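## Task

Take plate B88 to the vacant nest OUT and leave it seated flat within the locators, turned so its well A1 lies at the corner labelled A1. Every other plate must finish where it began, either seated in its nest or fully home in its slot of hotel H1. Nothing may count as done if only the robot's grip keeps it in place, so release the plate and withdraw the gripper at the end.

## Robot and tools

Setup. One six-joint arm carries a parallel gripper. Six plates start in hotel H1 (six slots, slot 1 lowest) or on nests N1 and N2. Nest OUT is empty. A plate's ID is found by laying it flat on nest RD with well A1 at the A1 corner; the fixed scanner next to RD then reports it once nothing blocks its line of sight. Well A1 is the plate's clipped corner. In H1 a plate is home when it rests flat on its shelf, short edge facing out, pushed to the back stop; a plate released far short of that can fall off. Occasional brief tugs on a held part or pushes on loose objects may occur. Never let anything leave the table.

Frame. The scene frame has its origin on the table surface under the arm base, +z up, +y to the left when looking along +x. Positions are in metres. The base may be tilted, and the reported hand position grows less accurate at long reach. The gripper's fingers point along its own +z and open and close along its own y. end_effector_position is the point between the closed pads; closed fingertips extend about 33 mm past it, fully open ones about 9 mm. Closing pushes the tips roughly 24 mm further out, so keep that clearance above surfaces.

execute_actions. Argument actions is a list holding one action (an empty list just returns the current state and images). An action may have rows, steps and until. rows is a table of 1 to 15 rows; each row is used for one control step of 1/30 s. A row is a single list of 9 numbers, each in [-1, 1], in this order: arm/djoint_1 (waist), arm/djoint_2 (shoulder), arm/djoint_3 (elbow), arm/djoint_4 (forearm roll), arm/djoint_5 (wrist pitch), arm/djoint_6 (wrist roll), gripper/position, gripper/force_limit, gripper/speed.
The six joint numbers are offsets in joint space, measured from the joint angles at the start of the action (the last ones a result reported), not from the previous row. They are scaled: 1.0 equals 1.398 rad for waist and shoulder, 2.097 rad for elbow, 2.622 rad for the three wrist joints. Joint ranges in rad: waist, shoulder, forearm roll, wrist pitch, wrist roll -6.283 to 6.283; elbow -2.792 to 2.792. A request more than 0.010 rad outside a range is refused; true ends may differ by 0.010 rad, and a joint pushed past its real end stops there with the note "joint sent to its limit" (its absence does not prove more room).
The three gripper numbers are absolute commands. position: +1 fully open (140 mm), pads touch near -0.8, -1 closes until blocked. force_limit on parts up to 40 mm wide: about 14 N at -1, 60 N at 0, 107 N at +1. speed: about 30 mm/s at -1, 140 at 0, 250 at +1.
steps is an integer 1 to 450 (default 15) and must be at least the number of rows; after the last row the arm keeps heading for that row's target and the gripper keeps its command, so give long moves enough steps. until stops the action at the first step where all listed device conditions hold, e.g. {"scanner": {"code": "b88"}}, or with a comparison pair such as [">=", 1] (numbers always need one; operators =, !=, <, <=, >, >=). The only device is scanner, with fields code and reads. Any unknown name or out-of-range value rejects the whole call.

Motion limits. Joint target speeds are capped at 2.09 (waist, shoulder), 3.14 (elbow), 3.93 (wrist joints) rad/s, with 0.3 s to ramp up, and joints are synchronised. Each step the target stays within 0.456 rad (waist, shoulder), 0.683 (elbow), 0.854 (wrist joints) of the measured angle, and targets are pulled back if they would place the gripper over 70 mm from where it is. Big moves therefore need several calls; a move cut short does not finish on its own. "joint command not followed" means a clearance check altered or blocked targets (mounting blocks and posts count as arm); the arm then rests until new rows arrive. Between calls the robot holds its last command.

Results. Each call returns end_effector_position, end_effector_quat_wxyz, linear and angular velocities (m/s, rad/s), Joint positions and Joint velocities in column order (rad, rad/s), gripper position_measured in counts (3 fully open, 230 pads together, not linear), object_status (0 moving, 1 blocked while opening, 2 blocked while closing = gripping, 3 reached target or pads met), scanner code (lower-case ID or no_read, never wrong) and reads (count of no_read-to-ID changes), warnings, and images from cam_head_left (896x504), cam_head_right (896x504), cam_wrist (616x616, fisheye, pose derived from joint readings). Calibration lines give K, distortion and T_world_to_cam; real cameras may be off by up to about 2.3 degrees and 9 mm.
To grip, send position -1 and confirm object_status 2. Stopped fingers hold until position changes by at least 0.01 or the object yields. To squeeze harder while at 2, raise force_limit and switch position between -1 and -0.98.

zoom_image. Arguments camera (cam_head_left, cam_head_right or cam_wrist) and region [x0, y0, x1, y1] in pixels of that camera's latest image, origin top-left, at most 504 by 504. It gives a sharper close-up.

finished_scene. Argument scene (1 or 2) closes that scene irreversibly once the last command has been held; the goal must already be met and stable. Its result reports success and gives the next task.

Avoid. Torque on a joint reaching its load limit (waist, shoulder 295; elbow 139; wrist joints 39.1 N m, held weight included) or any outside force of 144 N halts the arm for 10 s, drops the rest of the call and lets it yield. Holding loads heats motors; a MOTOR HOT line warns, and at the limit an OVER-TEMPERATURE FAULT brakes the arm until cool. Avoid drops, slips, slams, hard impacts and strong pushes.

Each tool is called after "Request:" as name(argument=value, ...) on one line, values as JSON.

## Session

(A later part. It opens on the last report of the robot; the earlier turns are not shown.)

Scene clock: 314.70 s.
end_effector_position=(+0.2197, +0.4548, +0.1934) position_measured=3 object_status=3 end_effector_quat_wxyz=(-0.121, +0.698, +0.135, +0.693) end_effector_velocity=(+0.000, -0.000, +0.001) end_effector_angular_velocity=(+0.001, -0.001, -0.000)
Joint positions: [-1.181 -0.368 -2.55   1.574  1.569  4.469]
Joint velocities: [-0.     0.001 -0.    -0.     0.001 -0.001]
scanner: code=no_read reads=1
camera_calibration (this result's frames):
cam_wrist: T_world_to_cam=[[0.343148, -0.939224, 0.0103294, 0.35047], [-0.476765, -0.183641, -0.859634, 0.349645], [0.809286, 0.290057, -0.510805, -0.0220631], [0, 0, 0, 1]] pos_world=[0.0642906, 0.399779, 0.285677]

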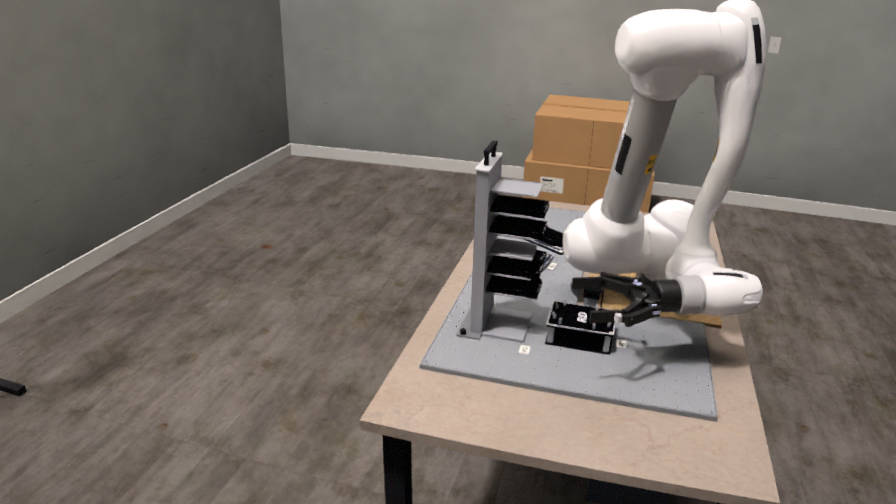

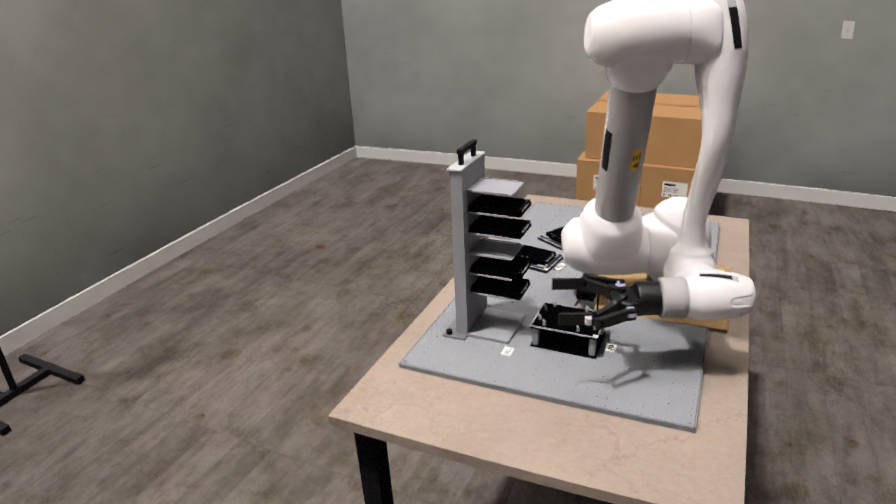

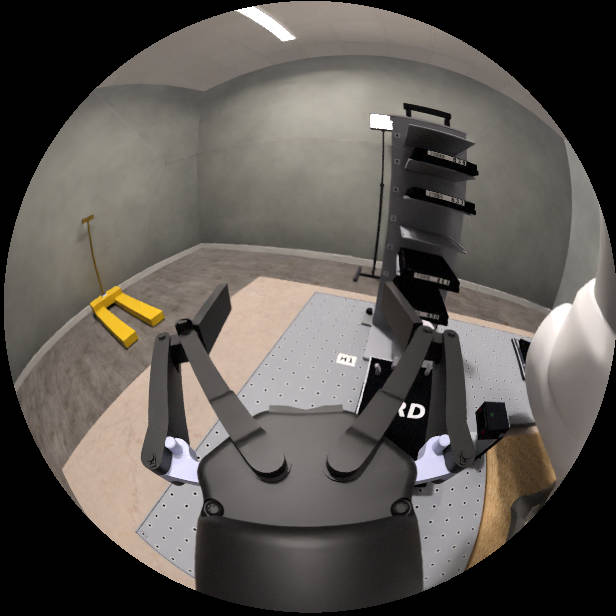

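Request:
execute_actions(actions=[{"rows":[[0,0.502,0.524,0,0,0,1,0,0]],"steps":60}])

Request:
execute_actions(actions=[{"rows":[[-0.73,0,0,-0.6,-0.685,0.09,1,0,0]],"steps":55}])

Request:
execute_actions(actions=[{"rows":[[-0.73,0,0,0,-0.684,0,1,0,0]],"steps":55}])

Request:
execute_actions(actions=[{"rows":[[0,-0.2,-0.336,0,0.3715,0,1,0,0]],"steps":55}])

Scene clock: 327.47 s.
end_effector_position=(+0.2430, +0.4136, +0.9905) position_measured=3 object_status=3 end_effector_quat_wxyz=(+0.619, -0.541, +0.461, -0.333) end_effector_velocity=(+0.001, -0.001, +0.001) end_effector_angular_velocity=(+0.002, +0.001, -0.001)
Joint positions: [-1.181  0.333 -1.451  1.574  1.569  4.469]
Joint velocities: [-0.001  0.001  0.    -0.     0.     0.001]
scanner: code=no_read reads=1
camera_calibration (this result's frames):
cam_wrist: T_world_to_cam=[[-0.102729, 0.19394, -0.97562, 0.911755], [-0.770701, 0.604555, 0.201329, -0.267091], [0.628861, 0.772594, 0.0873644, -0.369992], [0, 0, 0, 1]] pos_world=[0.120489, 0.270499, 0.975623]

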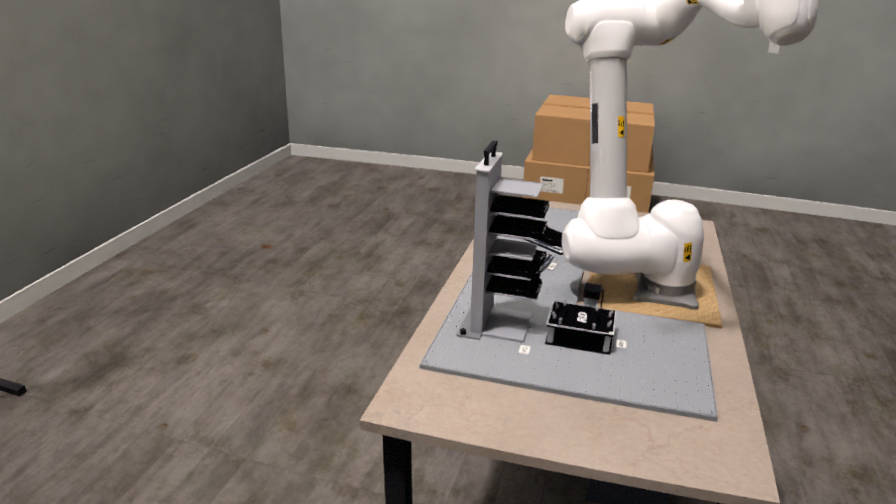

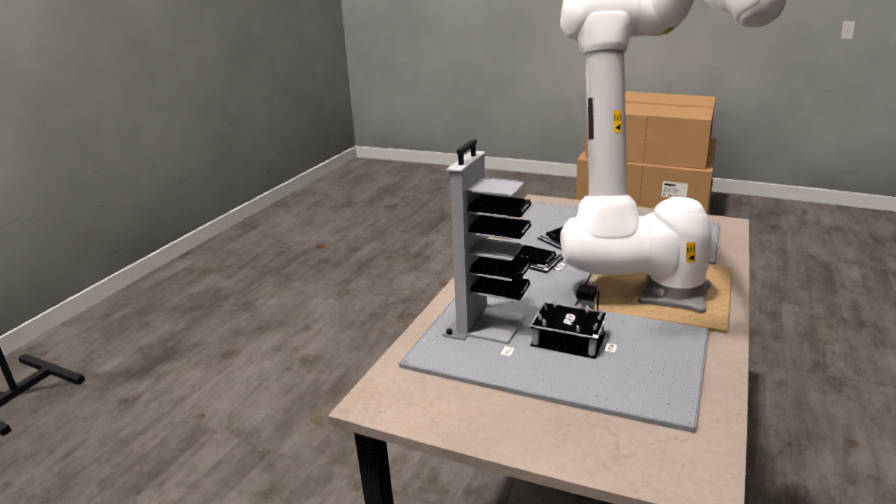

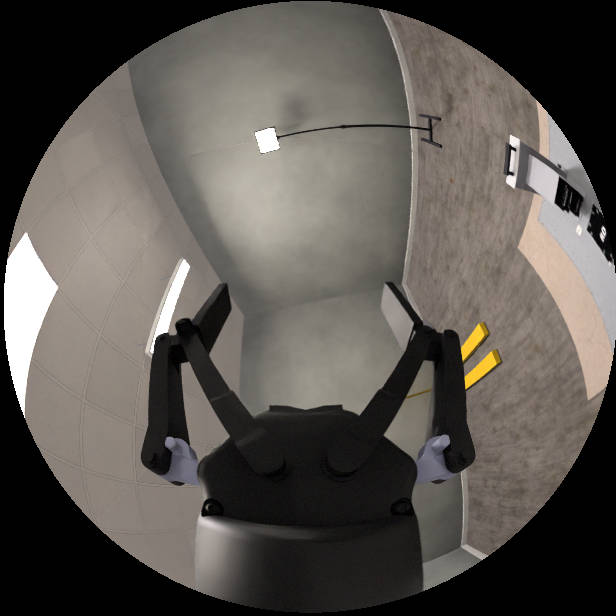

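Scene clock: 329.30 s.
end_effector_position=(+0.4155, +0.4756, +1.0643) position_measured=3 object_status=3 end_effector_quat_wxyz=(-0.346, +0.561, +0.276, +0.700) end_effector_velocity=(+0.000, -0.000, +0.000) end_effector_angular_velocity=(+0.000, +0.000, -0.000)
Joint positions: [-2.202  0.334 -1.451  0.002 -0.227  4.705]
Joint velocities: [-0.001  0.    -0.     0.    -0.     0.   ]
scanner: code=no_read reads=1
camera_calibration (this result's frames):
cam_wrist: T_world_to_cam=[[0.786083, -0.618013, -0.0115789, -0.0196783], [-0.194373, -0.229365, -0.953735, 1.20006], [0.586765, 0.751965, -0.300425, -0.0928032], [0, 0, 0, 1]] pos_world=[0.303182, 0.332874, 1.11643]

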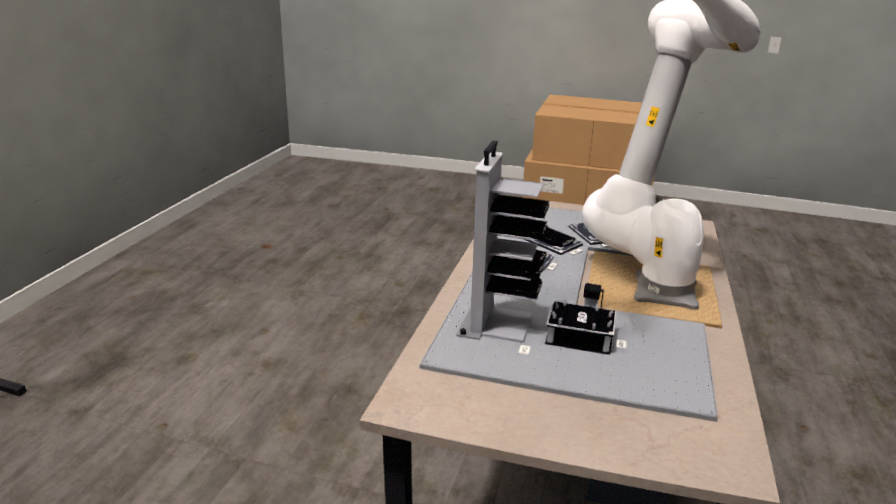

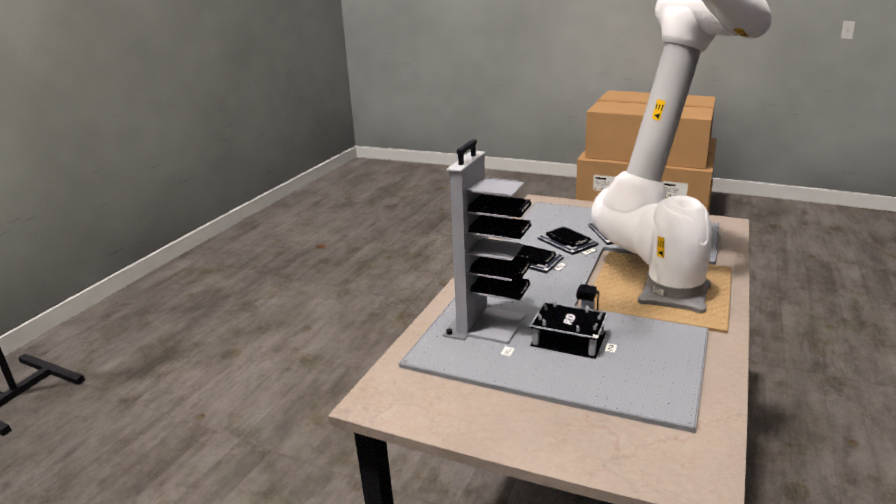

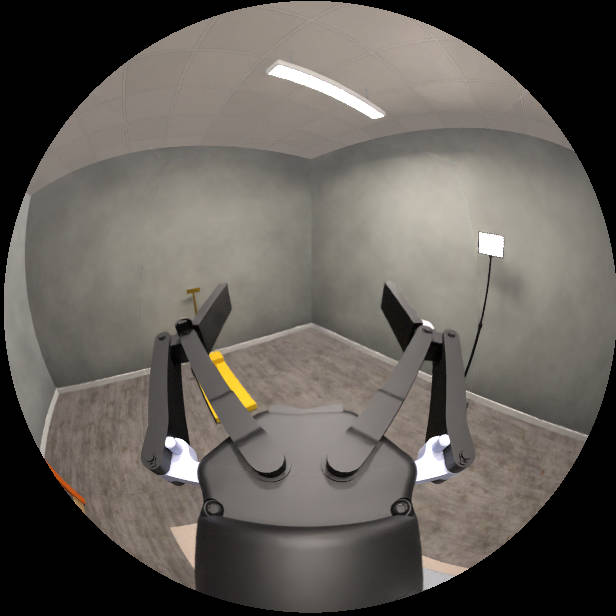

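Scene clock: 331.13 s.
end_effector_position=(+0.3016, -0.0641, +0.6588) position_measured=3 object_status=3 end_effector_quat_wxyz=(+0.000, +0.999, -0.047, -0.002) end_effector_velocity=(-0.001, -0.001, +0.000) end_effector_angular_velocity=(-0.000, -0.000, -0.002)
Joint positions: [-3.222  0.334 -1.451  0.001 -2.02   4.705]
Joint velocities: [-0.002  0.001  0.    -0.    -0.001 -0.   ]
scanner: code=no_read reads=1
camera_calibration (this result's frames):
cam_wrist: T_world_to_cam=[[-0.102276, -0.994641, 0.015126, -0.042151], [-0.857556, 0.0958659, 0.505378, -0.0730059], [-0.504119, 0.0387169, -0.862766, 0.911792], [0, 0, 0, 1]] pos_world=[0.392735, -0.0702281, 0.824196]

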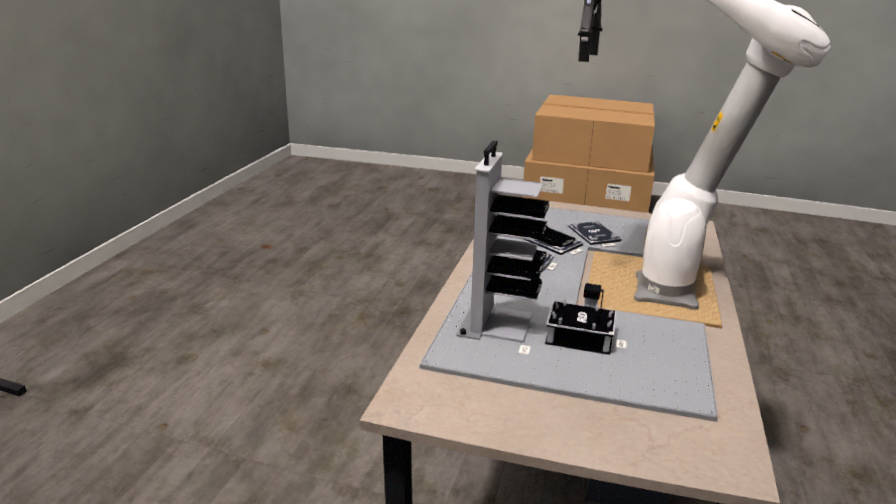

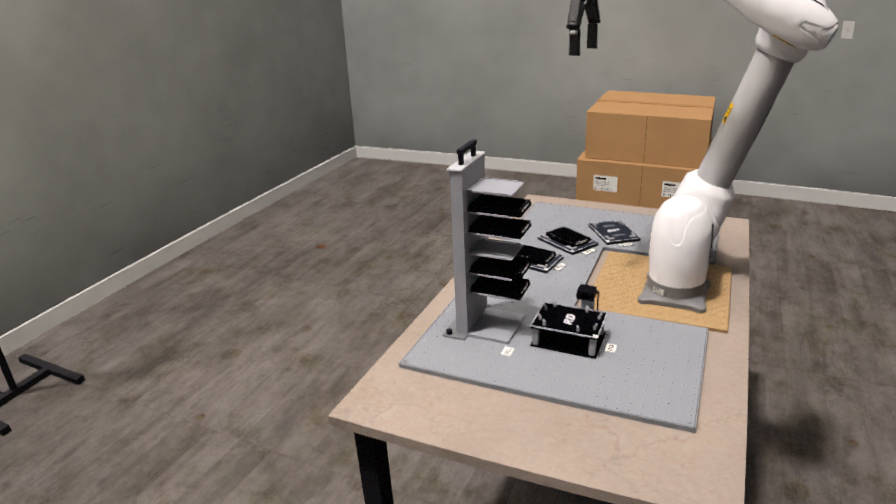

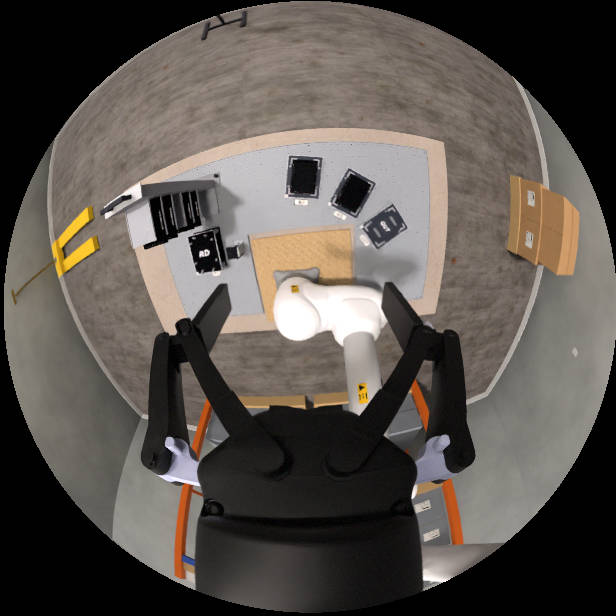

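Scene clock: 332.97 s.
end_effector_position=(+0.4419, -0.0794, +0.1629) position_measured=3 object_status=3 end_effector_quat_wxyz=(-0.000, +0.999, -0.048, -0.008) end_effector_velocity=(+0.000, -0.000, -0.000) end_effector_angular_velocity=(+0.000, +0.000, +0.000)
Joint positions: [-3.222  0.054 -2.156  0.002 -1.046  4.705]
Joint velocities: [-0.    -0.001 -0.    -0.     0.    -0.   ]
scanner: code=no_read reads=1
camera_calibration (this result's frames):
cam_wrist: T_world_to_cam=[[-0.103556, -0.994508, 0.0151475, -0.0350243], [-0.852144, 0.096566, 0.51432, 0.295546], [-0.512958, 0.0403532, -0.857465, 0.558468], [0, 0, 0, 1]] pos_world=[0.534692, -0.0859077, 0.327392]

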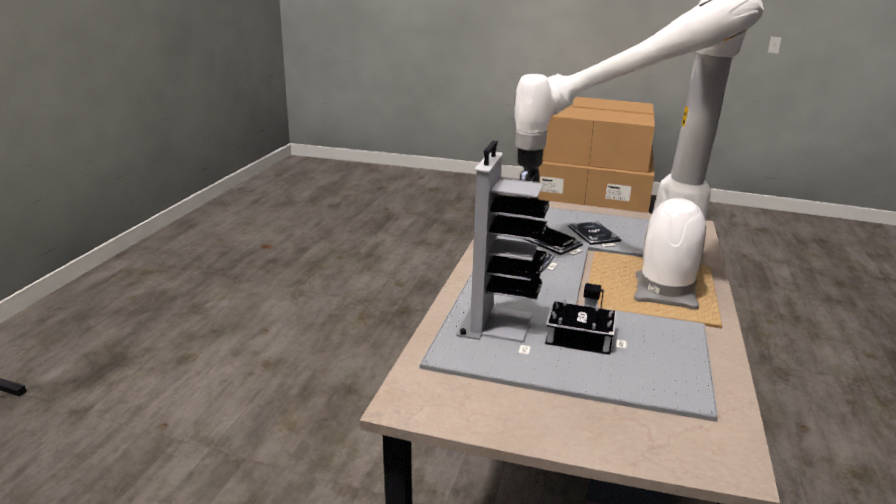

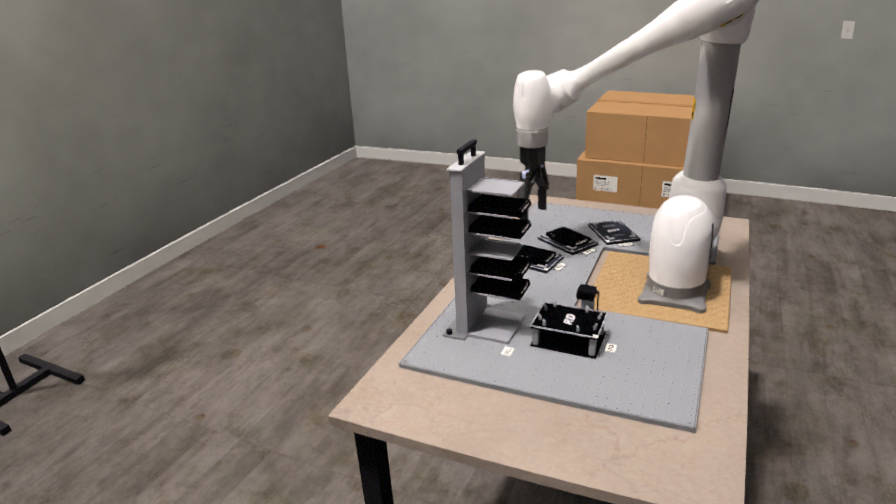

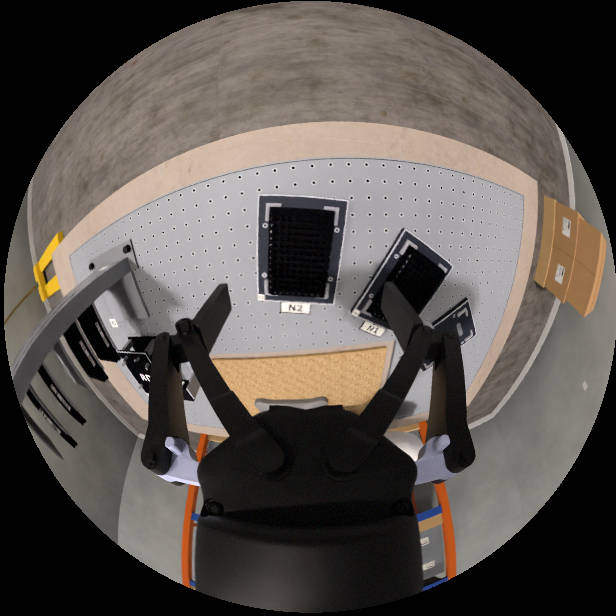

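Request:
execute_actions(actions=[{"rows":[[0.0143,-0.078,-0.027,0,0.063,0.034,1,0,0]],"steps":40}])

Request:
zoom_image(camera="cam_wrist", region=[200, 180, 420, 380])

Scene clock: 342.67 s.
end_effector_position=(+0.4567, -0.0719, +0.0871) position_measured=3 object_status=3 end_effector_quat_wxyz=(+0.000, +0.997, -0.083, -0.008) end_effector_velocity=(-0.000, -0.001, +0.000) end_effector_angular_velocity=(-0.000, +0.000, -0.001)
Joint positions: [-3.202 -0.055 -2.213  0.002 -0.881  4.794]
Joint velocities: [-0.001  0.     0.    -0.    -0.     0.   ]
scanner: code=no_read reads=1
camera_calibration (this result's frames):
cam_wrist: T_world_to_cam=[[-0.172196, -0.984924, 0.0165333, 0.00707533], [-0.843009, 0.156026, 0.514773, 0.346487], [-0.509592, 0.0747043, -0.857167, 0.501644], [0, 0, 0, 1]] pos_world=[0.548943, -0.0845673, 0.251514]

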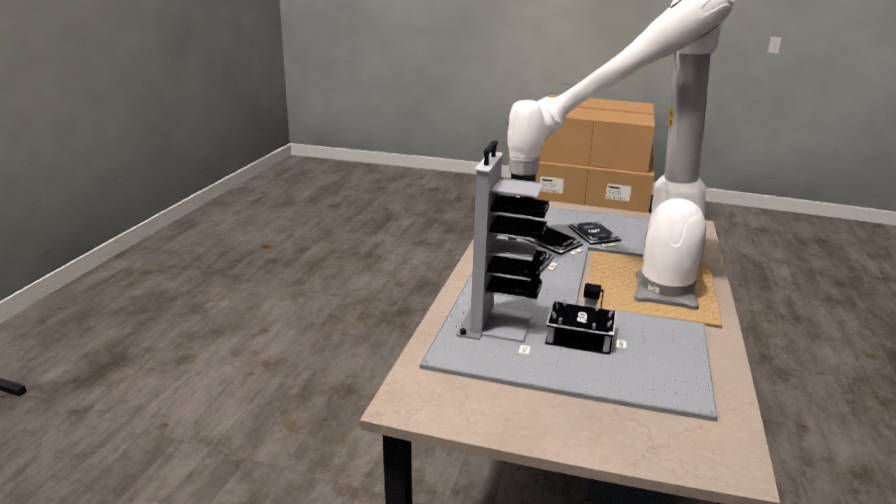

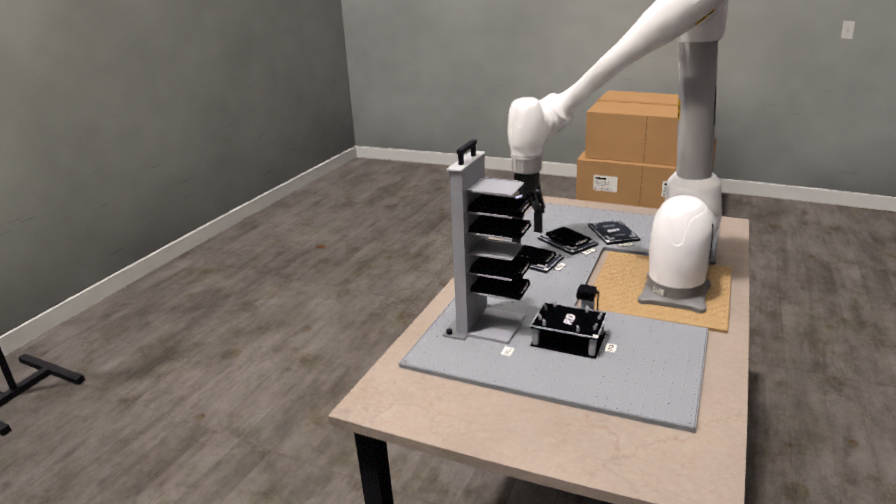

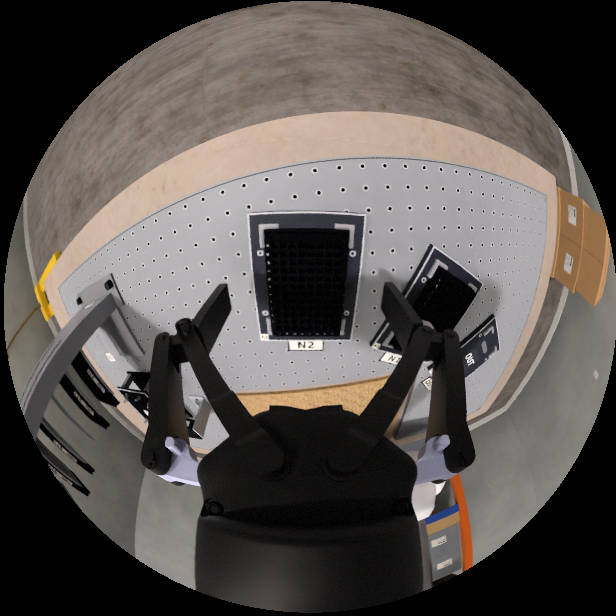

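Region (200, 180, 420, 380) of cam_wrist's 616x616 image, scaled by 2.291, with more detail than that image has; it fills the top 458 rows of this view, and the rest is white.

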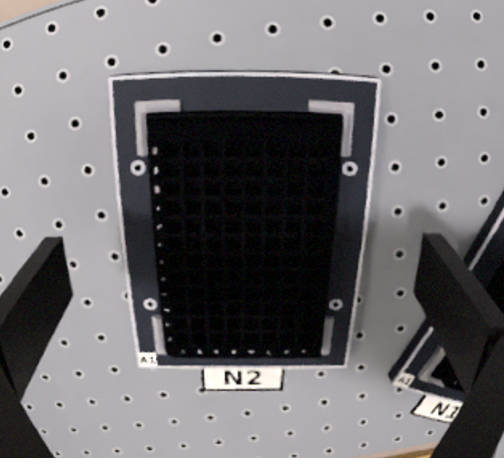

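Request:
execute_actions(actions=[{"rows":[[0,-0.03,-0.015,0,0.0282,0,1,0,0]],"steps":30}])

Request:
execute_actions(actions=[{"rows":[[0,0,0,0,0,0,-1,0,-0.5]],"steps":45}])

Request:
execute_actions(actions=[{"rows":[[0,0.08,0.04,0,-0.075,0,-1,0,0]],"steps":35}])

Scene clock: 347.07 s.
end_effector_position=(+0.4550, -0.0718, +0.0547) position_measured=3 object_status=3 end_effector_quat_wxyz=(+0.000, +0.997, -0.083, -0.008) end_effector_velocity=(+0.000, +0.000, -0.000) end_effector_angular_velocity=(-0.000, -0.000, +0.001)
Joint positions: [-3.202 -0.097 -2.244  0.002 -0.807  4.794]
Joint velocities: [ 0.001 -0.    -0.    -0.     0.     0.   ]
scanner: code=no_read reads=1
camera_calibration (this result's frames):
cam_wrist: T_world_to_cam=[[-0.172304, -0.984906, 0.0165019, 0.00747416], [-0.843263, 0.156142, 0.514322, 0.361923], [-0.509135, 0.0747046, -0.857438, 0.472807], [0, 0, 0, 1]] pos_world=[0.547206, -0.0844708, 0.219134]

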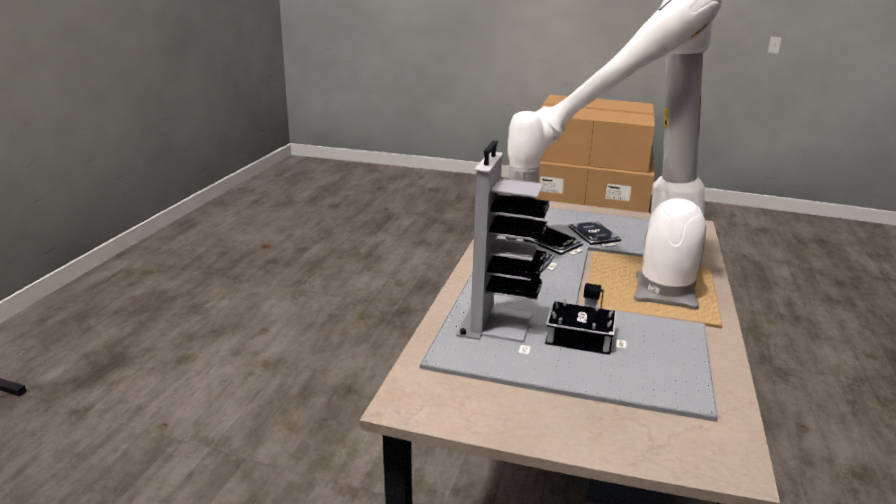

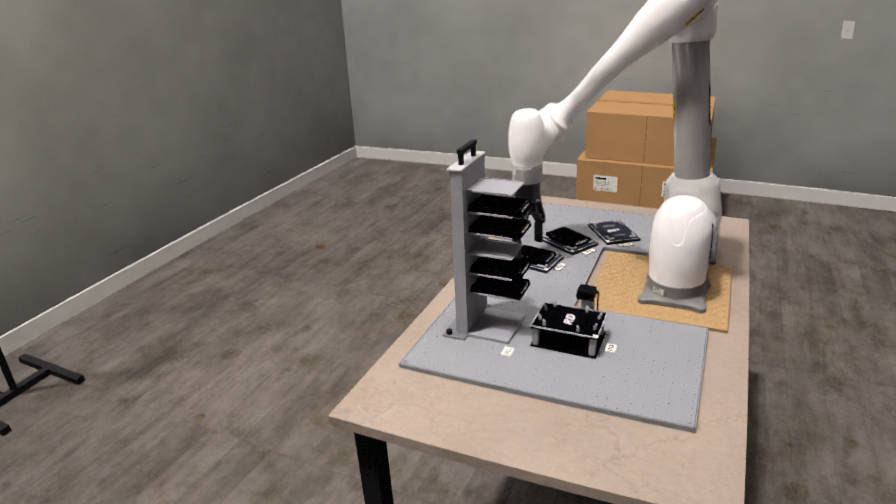

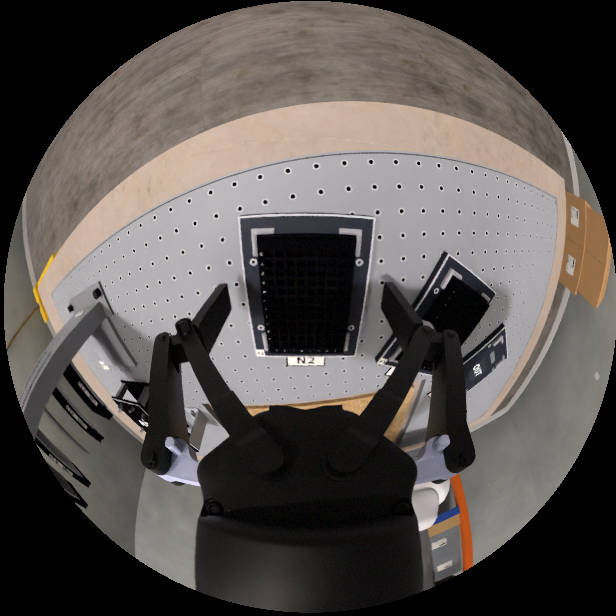

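Scene clock: 348.57 s.
end_effector_position=(+0.4550, -0.0718, +0.0547) position_measured=106 object_status=2 end_effector_quat_wxyz=(+0.000, +0.997, -0.083, -0.008) end_effector_velocity=(+0.000, -0.000, +0.000) end_effector_angular_velocity=(-0.000, -0.001, +0.001)
Joint positions: [-3.202 -0.097 -2.244  0.002 -0.807  4.794]
Joint velocities: [ 0.     0.    -0.    -0.     0.    -0.001]
scanner: code=no_read reads=1
camera_calibration (this result's frames):
cam_wrist: T_world_to_cam=[[-0.172297, -0.984907, 0.016511, 0.00746709], [-0.843262, 0.15614, 0.514324, 0.361922], [-0.509139, 0.0746934, -0.857437, 0.472805], [0, 0, 0, 1]] pos_world=[0.547205, -0.0844716, 0.219132]

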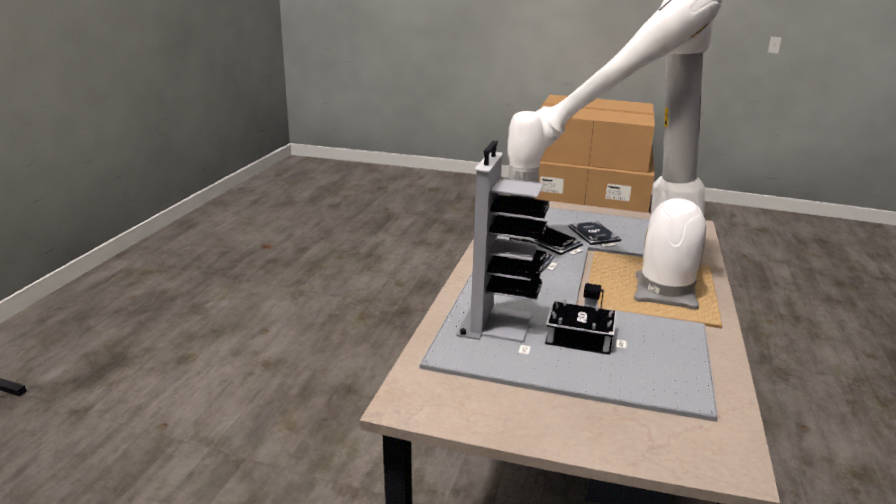

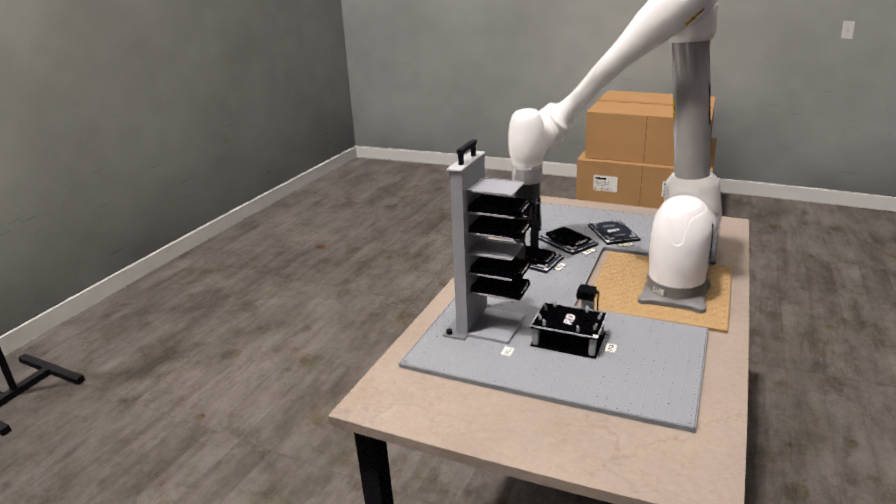

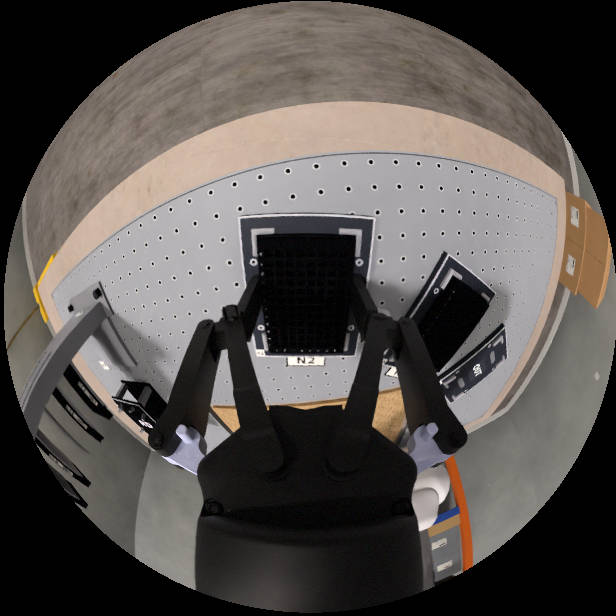

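Scene clock: 349.73 s.
end_effector_position=(+0.4544, -0.0715, +0.1430) position_measured=107 object_status=2 end_effector_quat_wxyz=(+0.000, +0.997, -0.083, -0.008) end_effector_velocity=(+0.000, +0.001, +0.000) end_effector_angular_velocity=(+0.000, -0.001, +0.001)
Joint positions: [-3.202  0.015 -2.16   0.002 -1.003  4.794]
Joint velocities: [ 0.001  0.001 -0.     0.     0.    -0.   ]
scanner: code=no_read reads=1
camera_calibration (this result's frames):
cam_wrist: T_world_to_cam=[[-0.172035, -0.984954, 0.0163988, 0.00605048], [-0.842861, 0.155792, 0.515087, 0.315565], [-0.509892, 0.0747912, -0.856981, 0.54844], [0, 0, 0, 1]] pos_world=[0.546663, -0.0842216, 0.30736]

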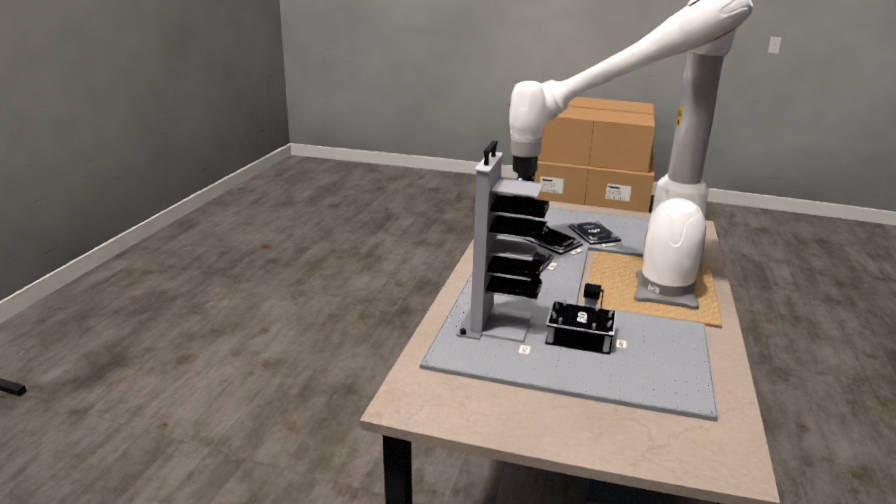

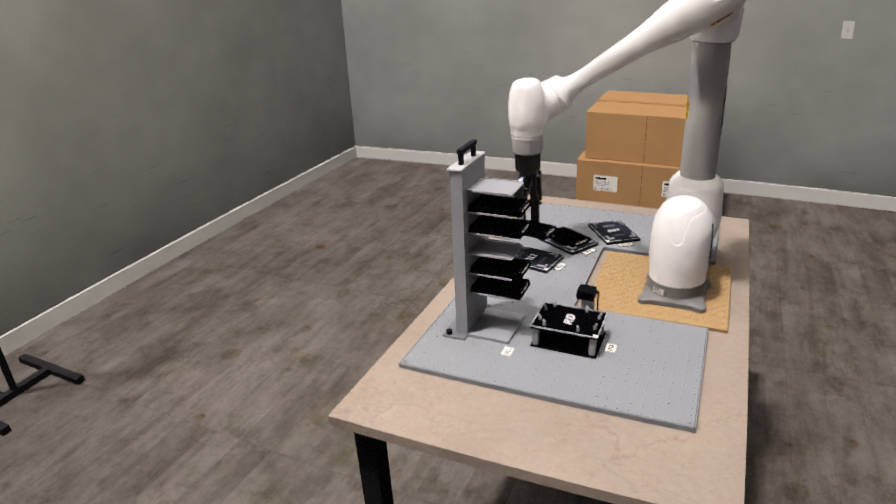

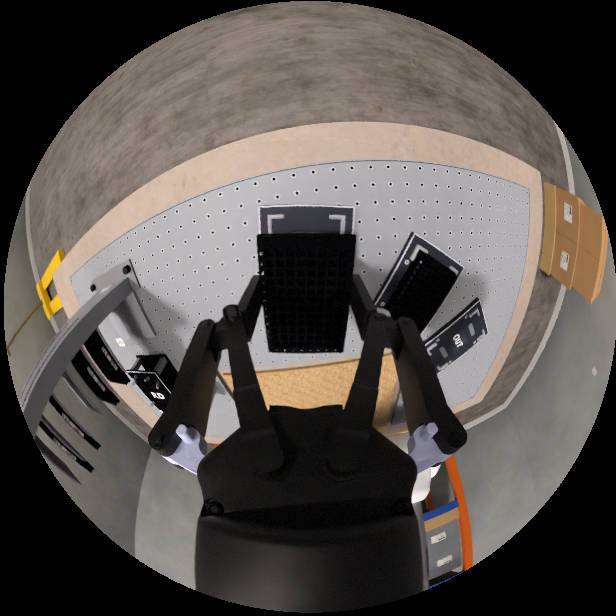

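Request:
execute_actions(actions=[])

Scene clock: 368.07 s.
end_effector_position=(+0.4544, -0.0715, +0.1430) position_measured=107 object_status=2 end_effector_quat_wxyz=(+0.000, +0.997, -0.083, -0.008) end_effector_velocity=(+0.000, -0.000, -0.000) end_effector_angular_velocity=(+0.000, +0.000, +0.000)
Joint positions: [-3.202  0.015 -2.16   0.002 -1.003  4.794]
Joint velocities: [-0.001 -0.001  0.     0.     0.    -0.001]
scanner: code=no_read reads=1
camera_calibration (this result's frames):
cam_wrist: T_world_to_cam=[[-0.172035, -0.984954, 0.0163987, 0.00605057], [-0.842862, 0.155793, 0.515086, 0.315566], [-0.50989, 0.074791, -0.856982, 0.54844], [0, 0, 0, 1]] pos_world=[0.546664, -0.0842217, 0.307361]

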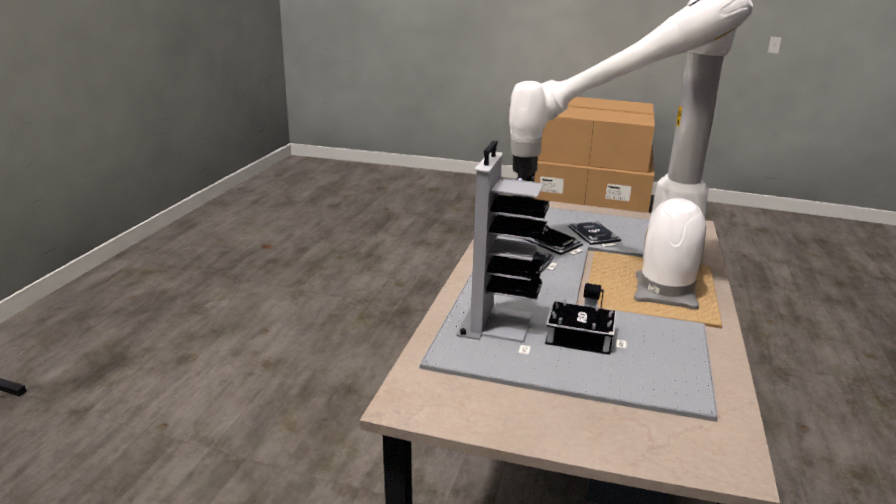

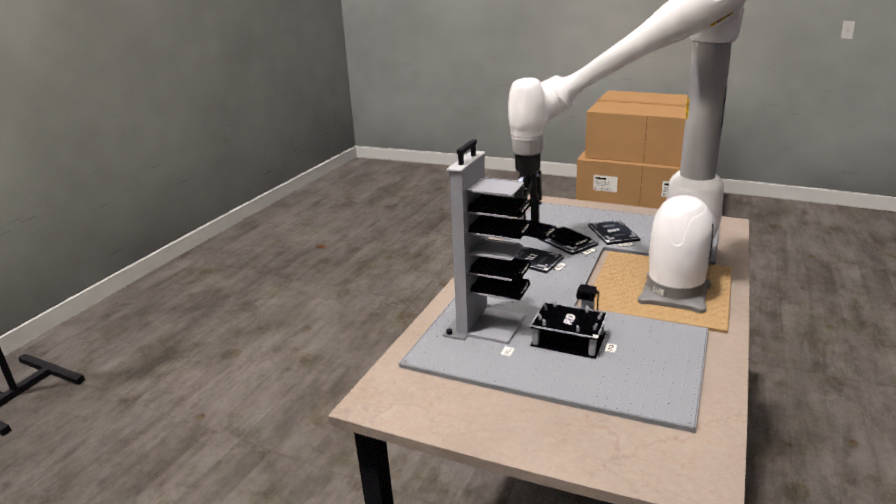

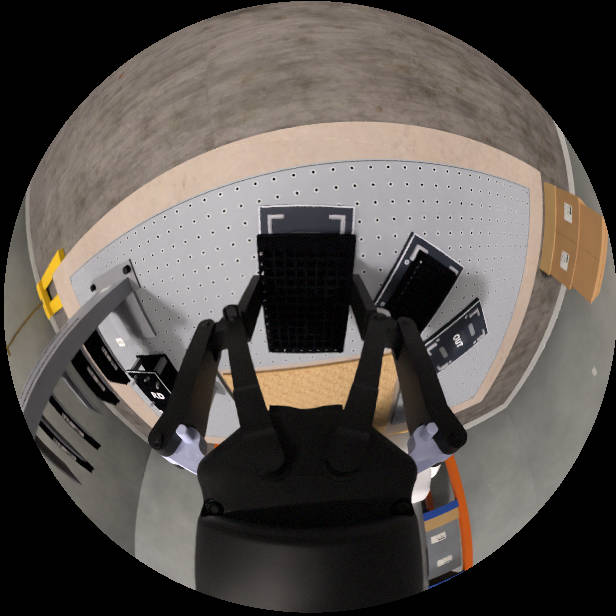

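Request:
execute_actions(actions=[{"rows":[[-0.56,0,0,0,0,0,-1,0,0]],"steps":60}])

Scene clock: 372.00 s.
end_effector_position=(+0.2719, -0.3703, +0.1449) position_measured=107 object_status=2 end_effector_quat_wxyz=(+0.000, +0.890, -0.457, -0.007) end_effector_velocity=(+0.000, +0.000, +0.001) end_effector_angular_velocity=(-0.001, -0.001, -0.001)
Joint positions: [-3.985  0.015 -2.16   0.002 -1.003  4.794]
Joint velocities: [ 0.001  0.001  0.     0.    -0.     0.001]
scanner: code=no_read reads=1
camera_calibration (this result's frames):
cam_wrist: T_world_to_cam=[[-0.816659, -0.576712, 0.0217022, 0.00599679], [-0.48663, 0.708339, 0.511319, 0.315646], [-0.310256, 0.407012, -0.859117, 0.548487], [0, 0, 0, 1]] pos_world=[0.328672, -0.443367, 0.309689]

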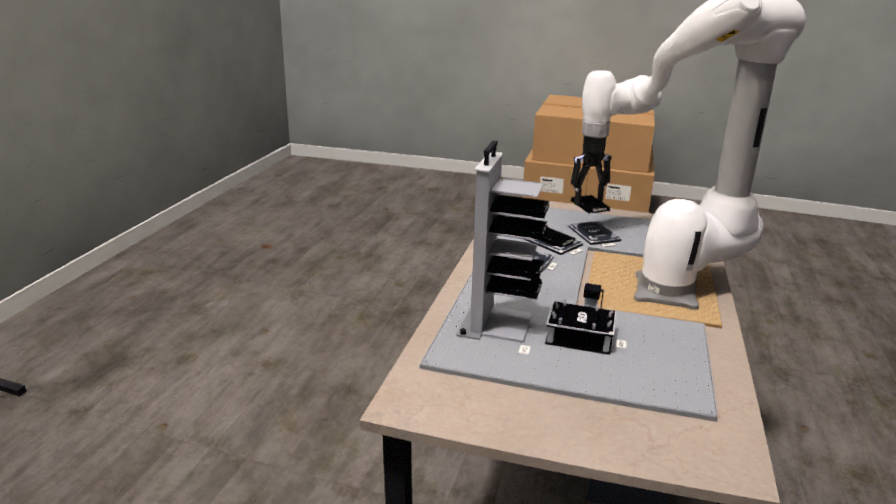

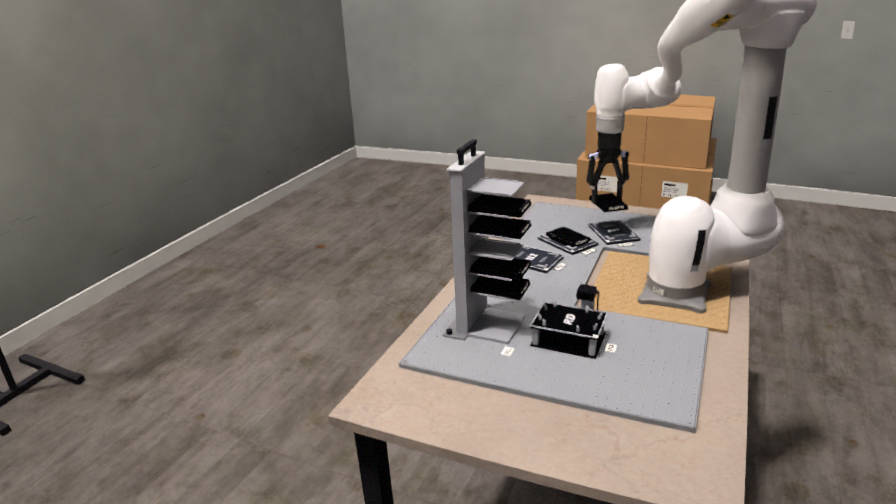

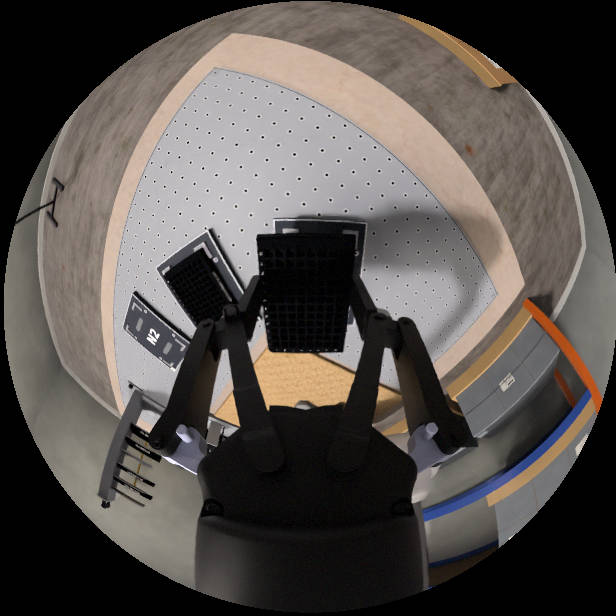

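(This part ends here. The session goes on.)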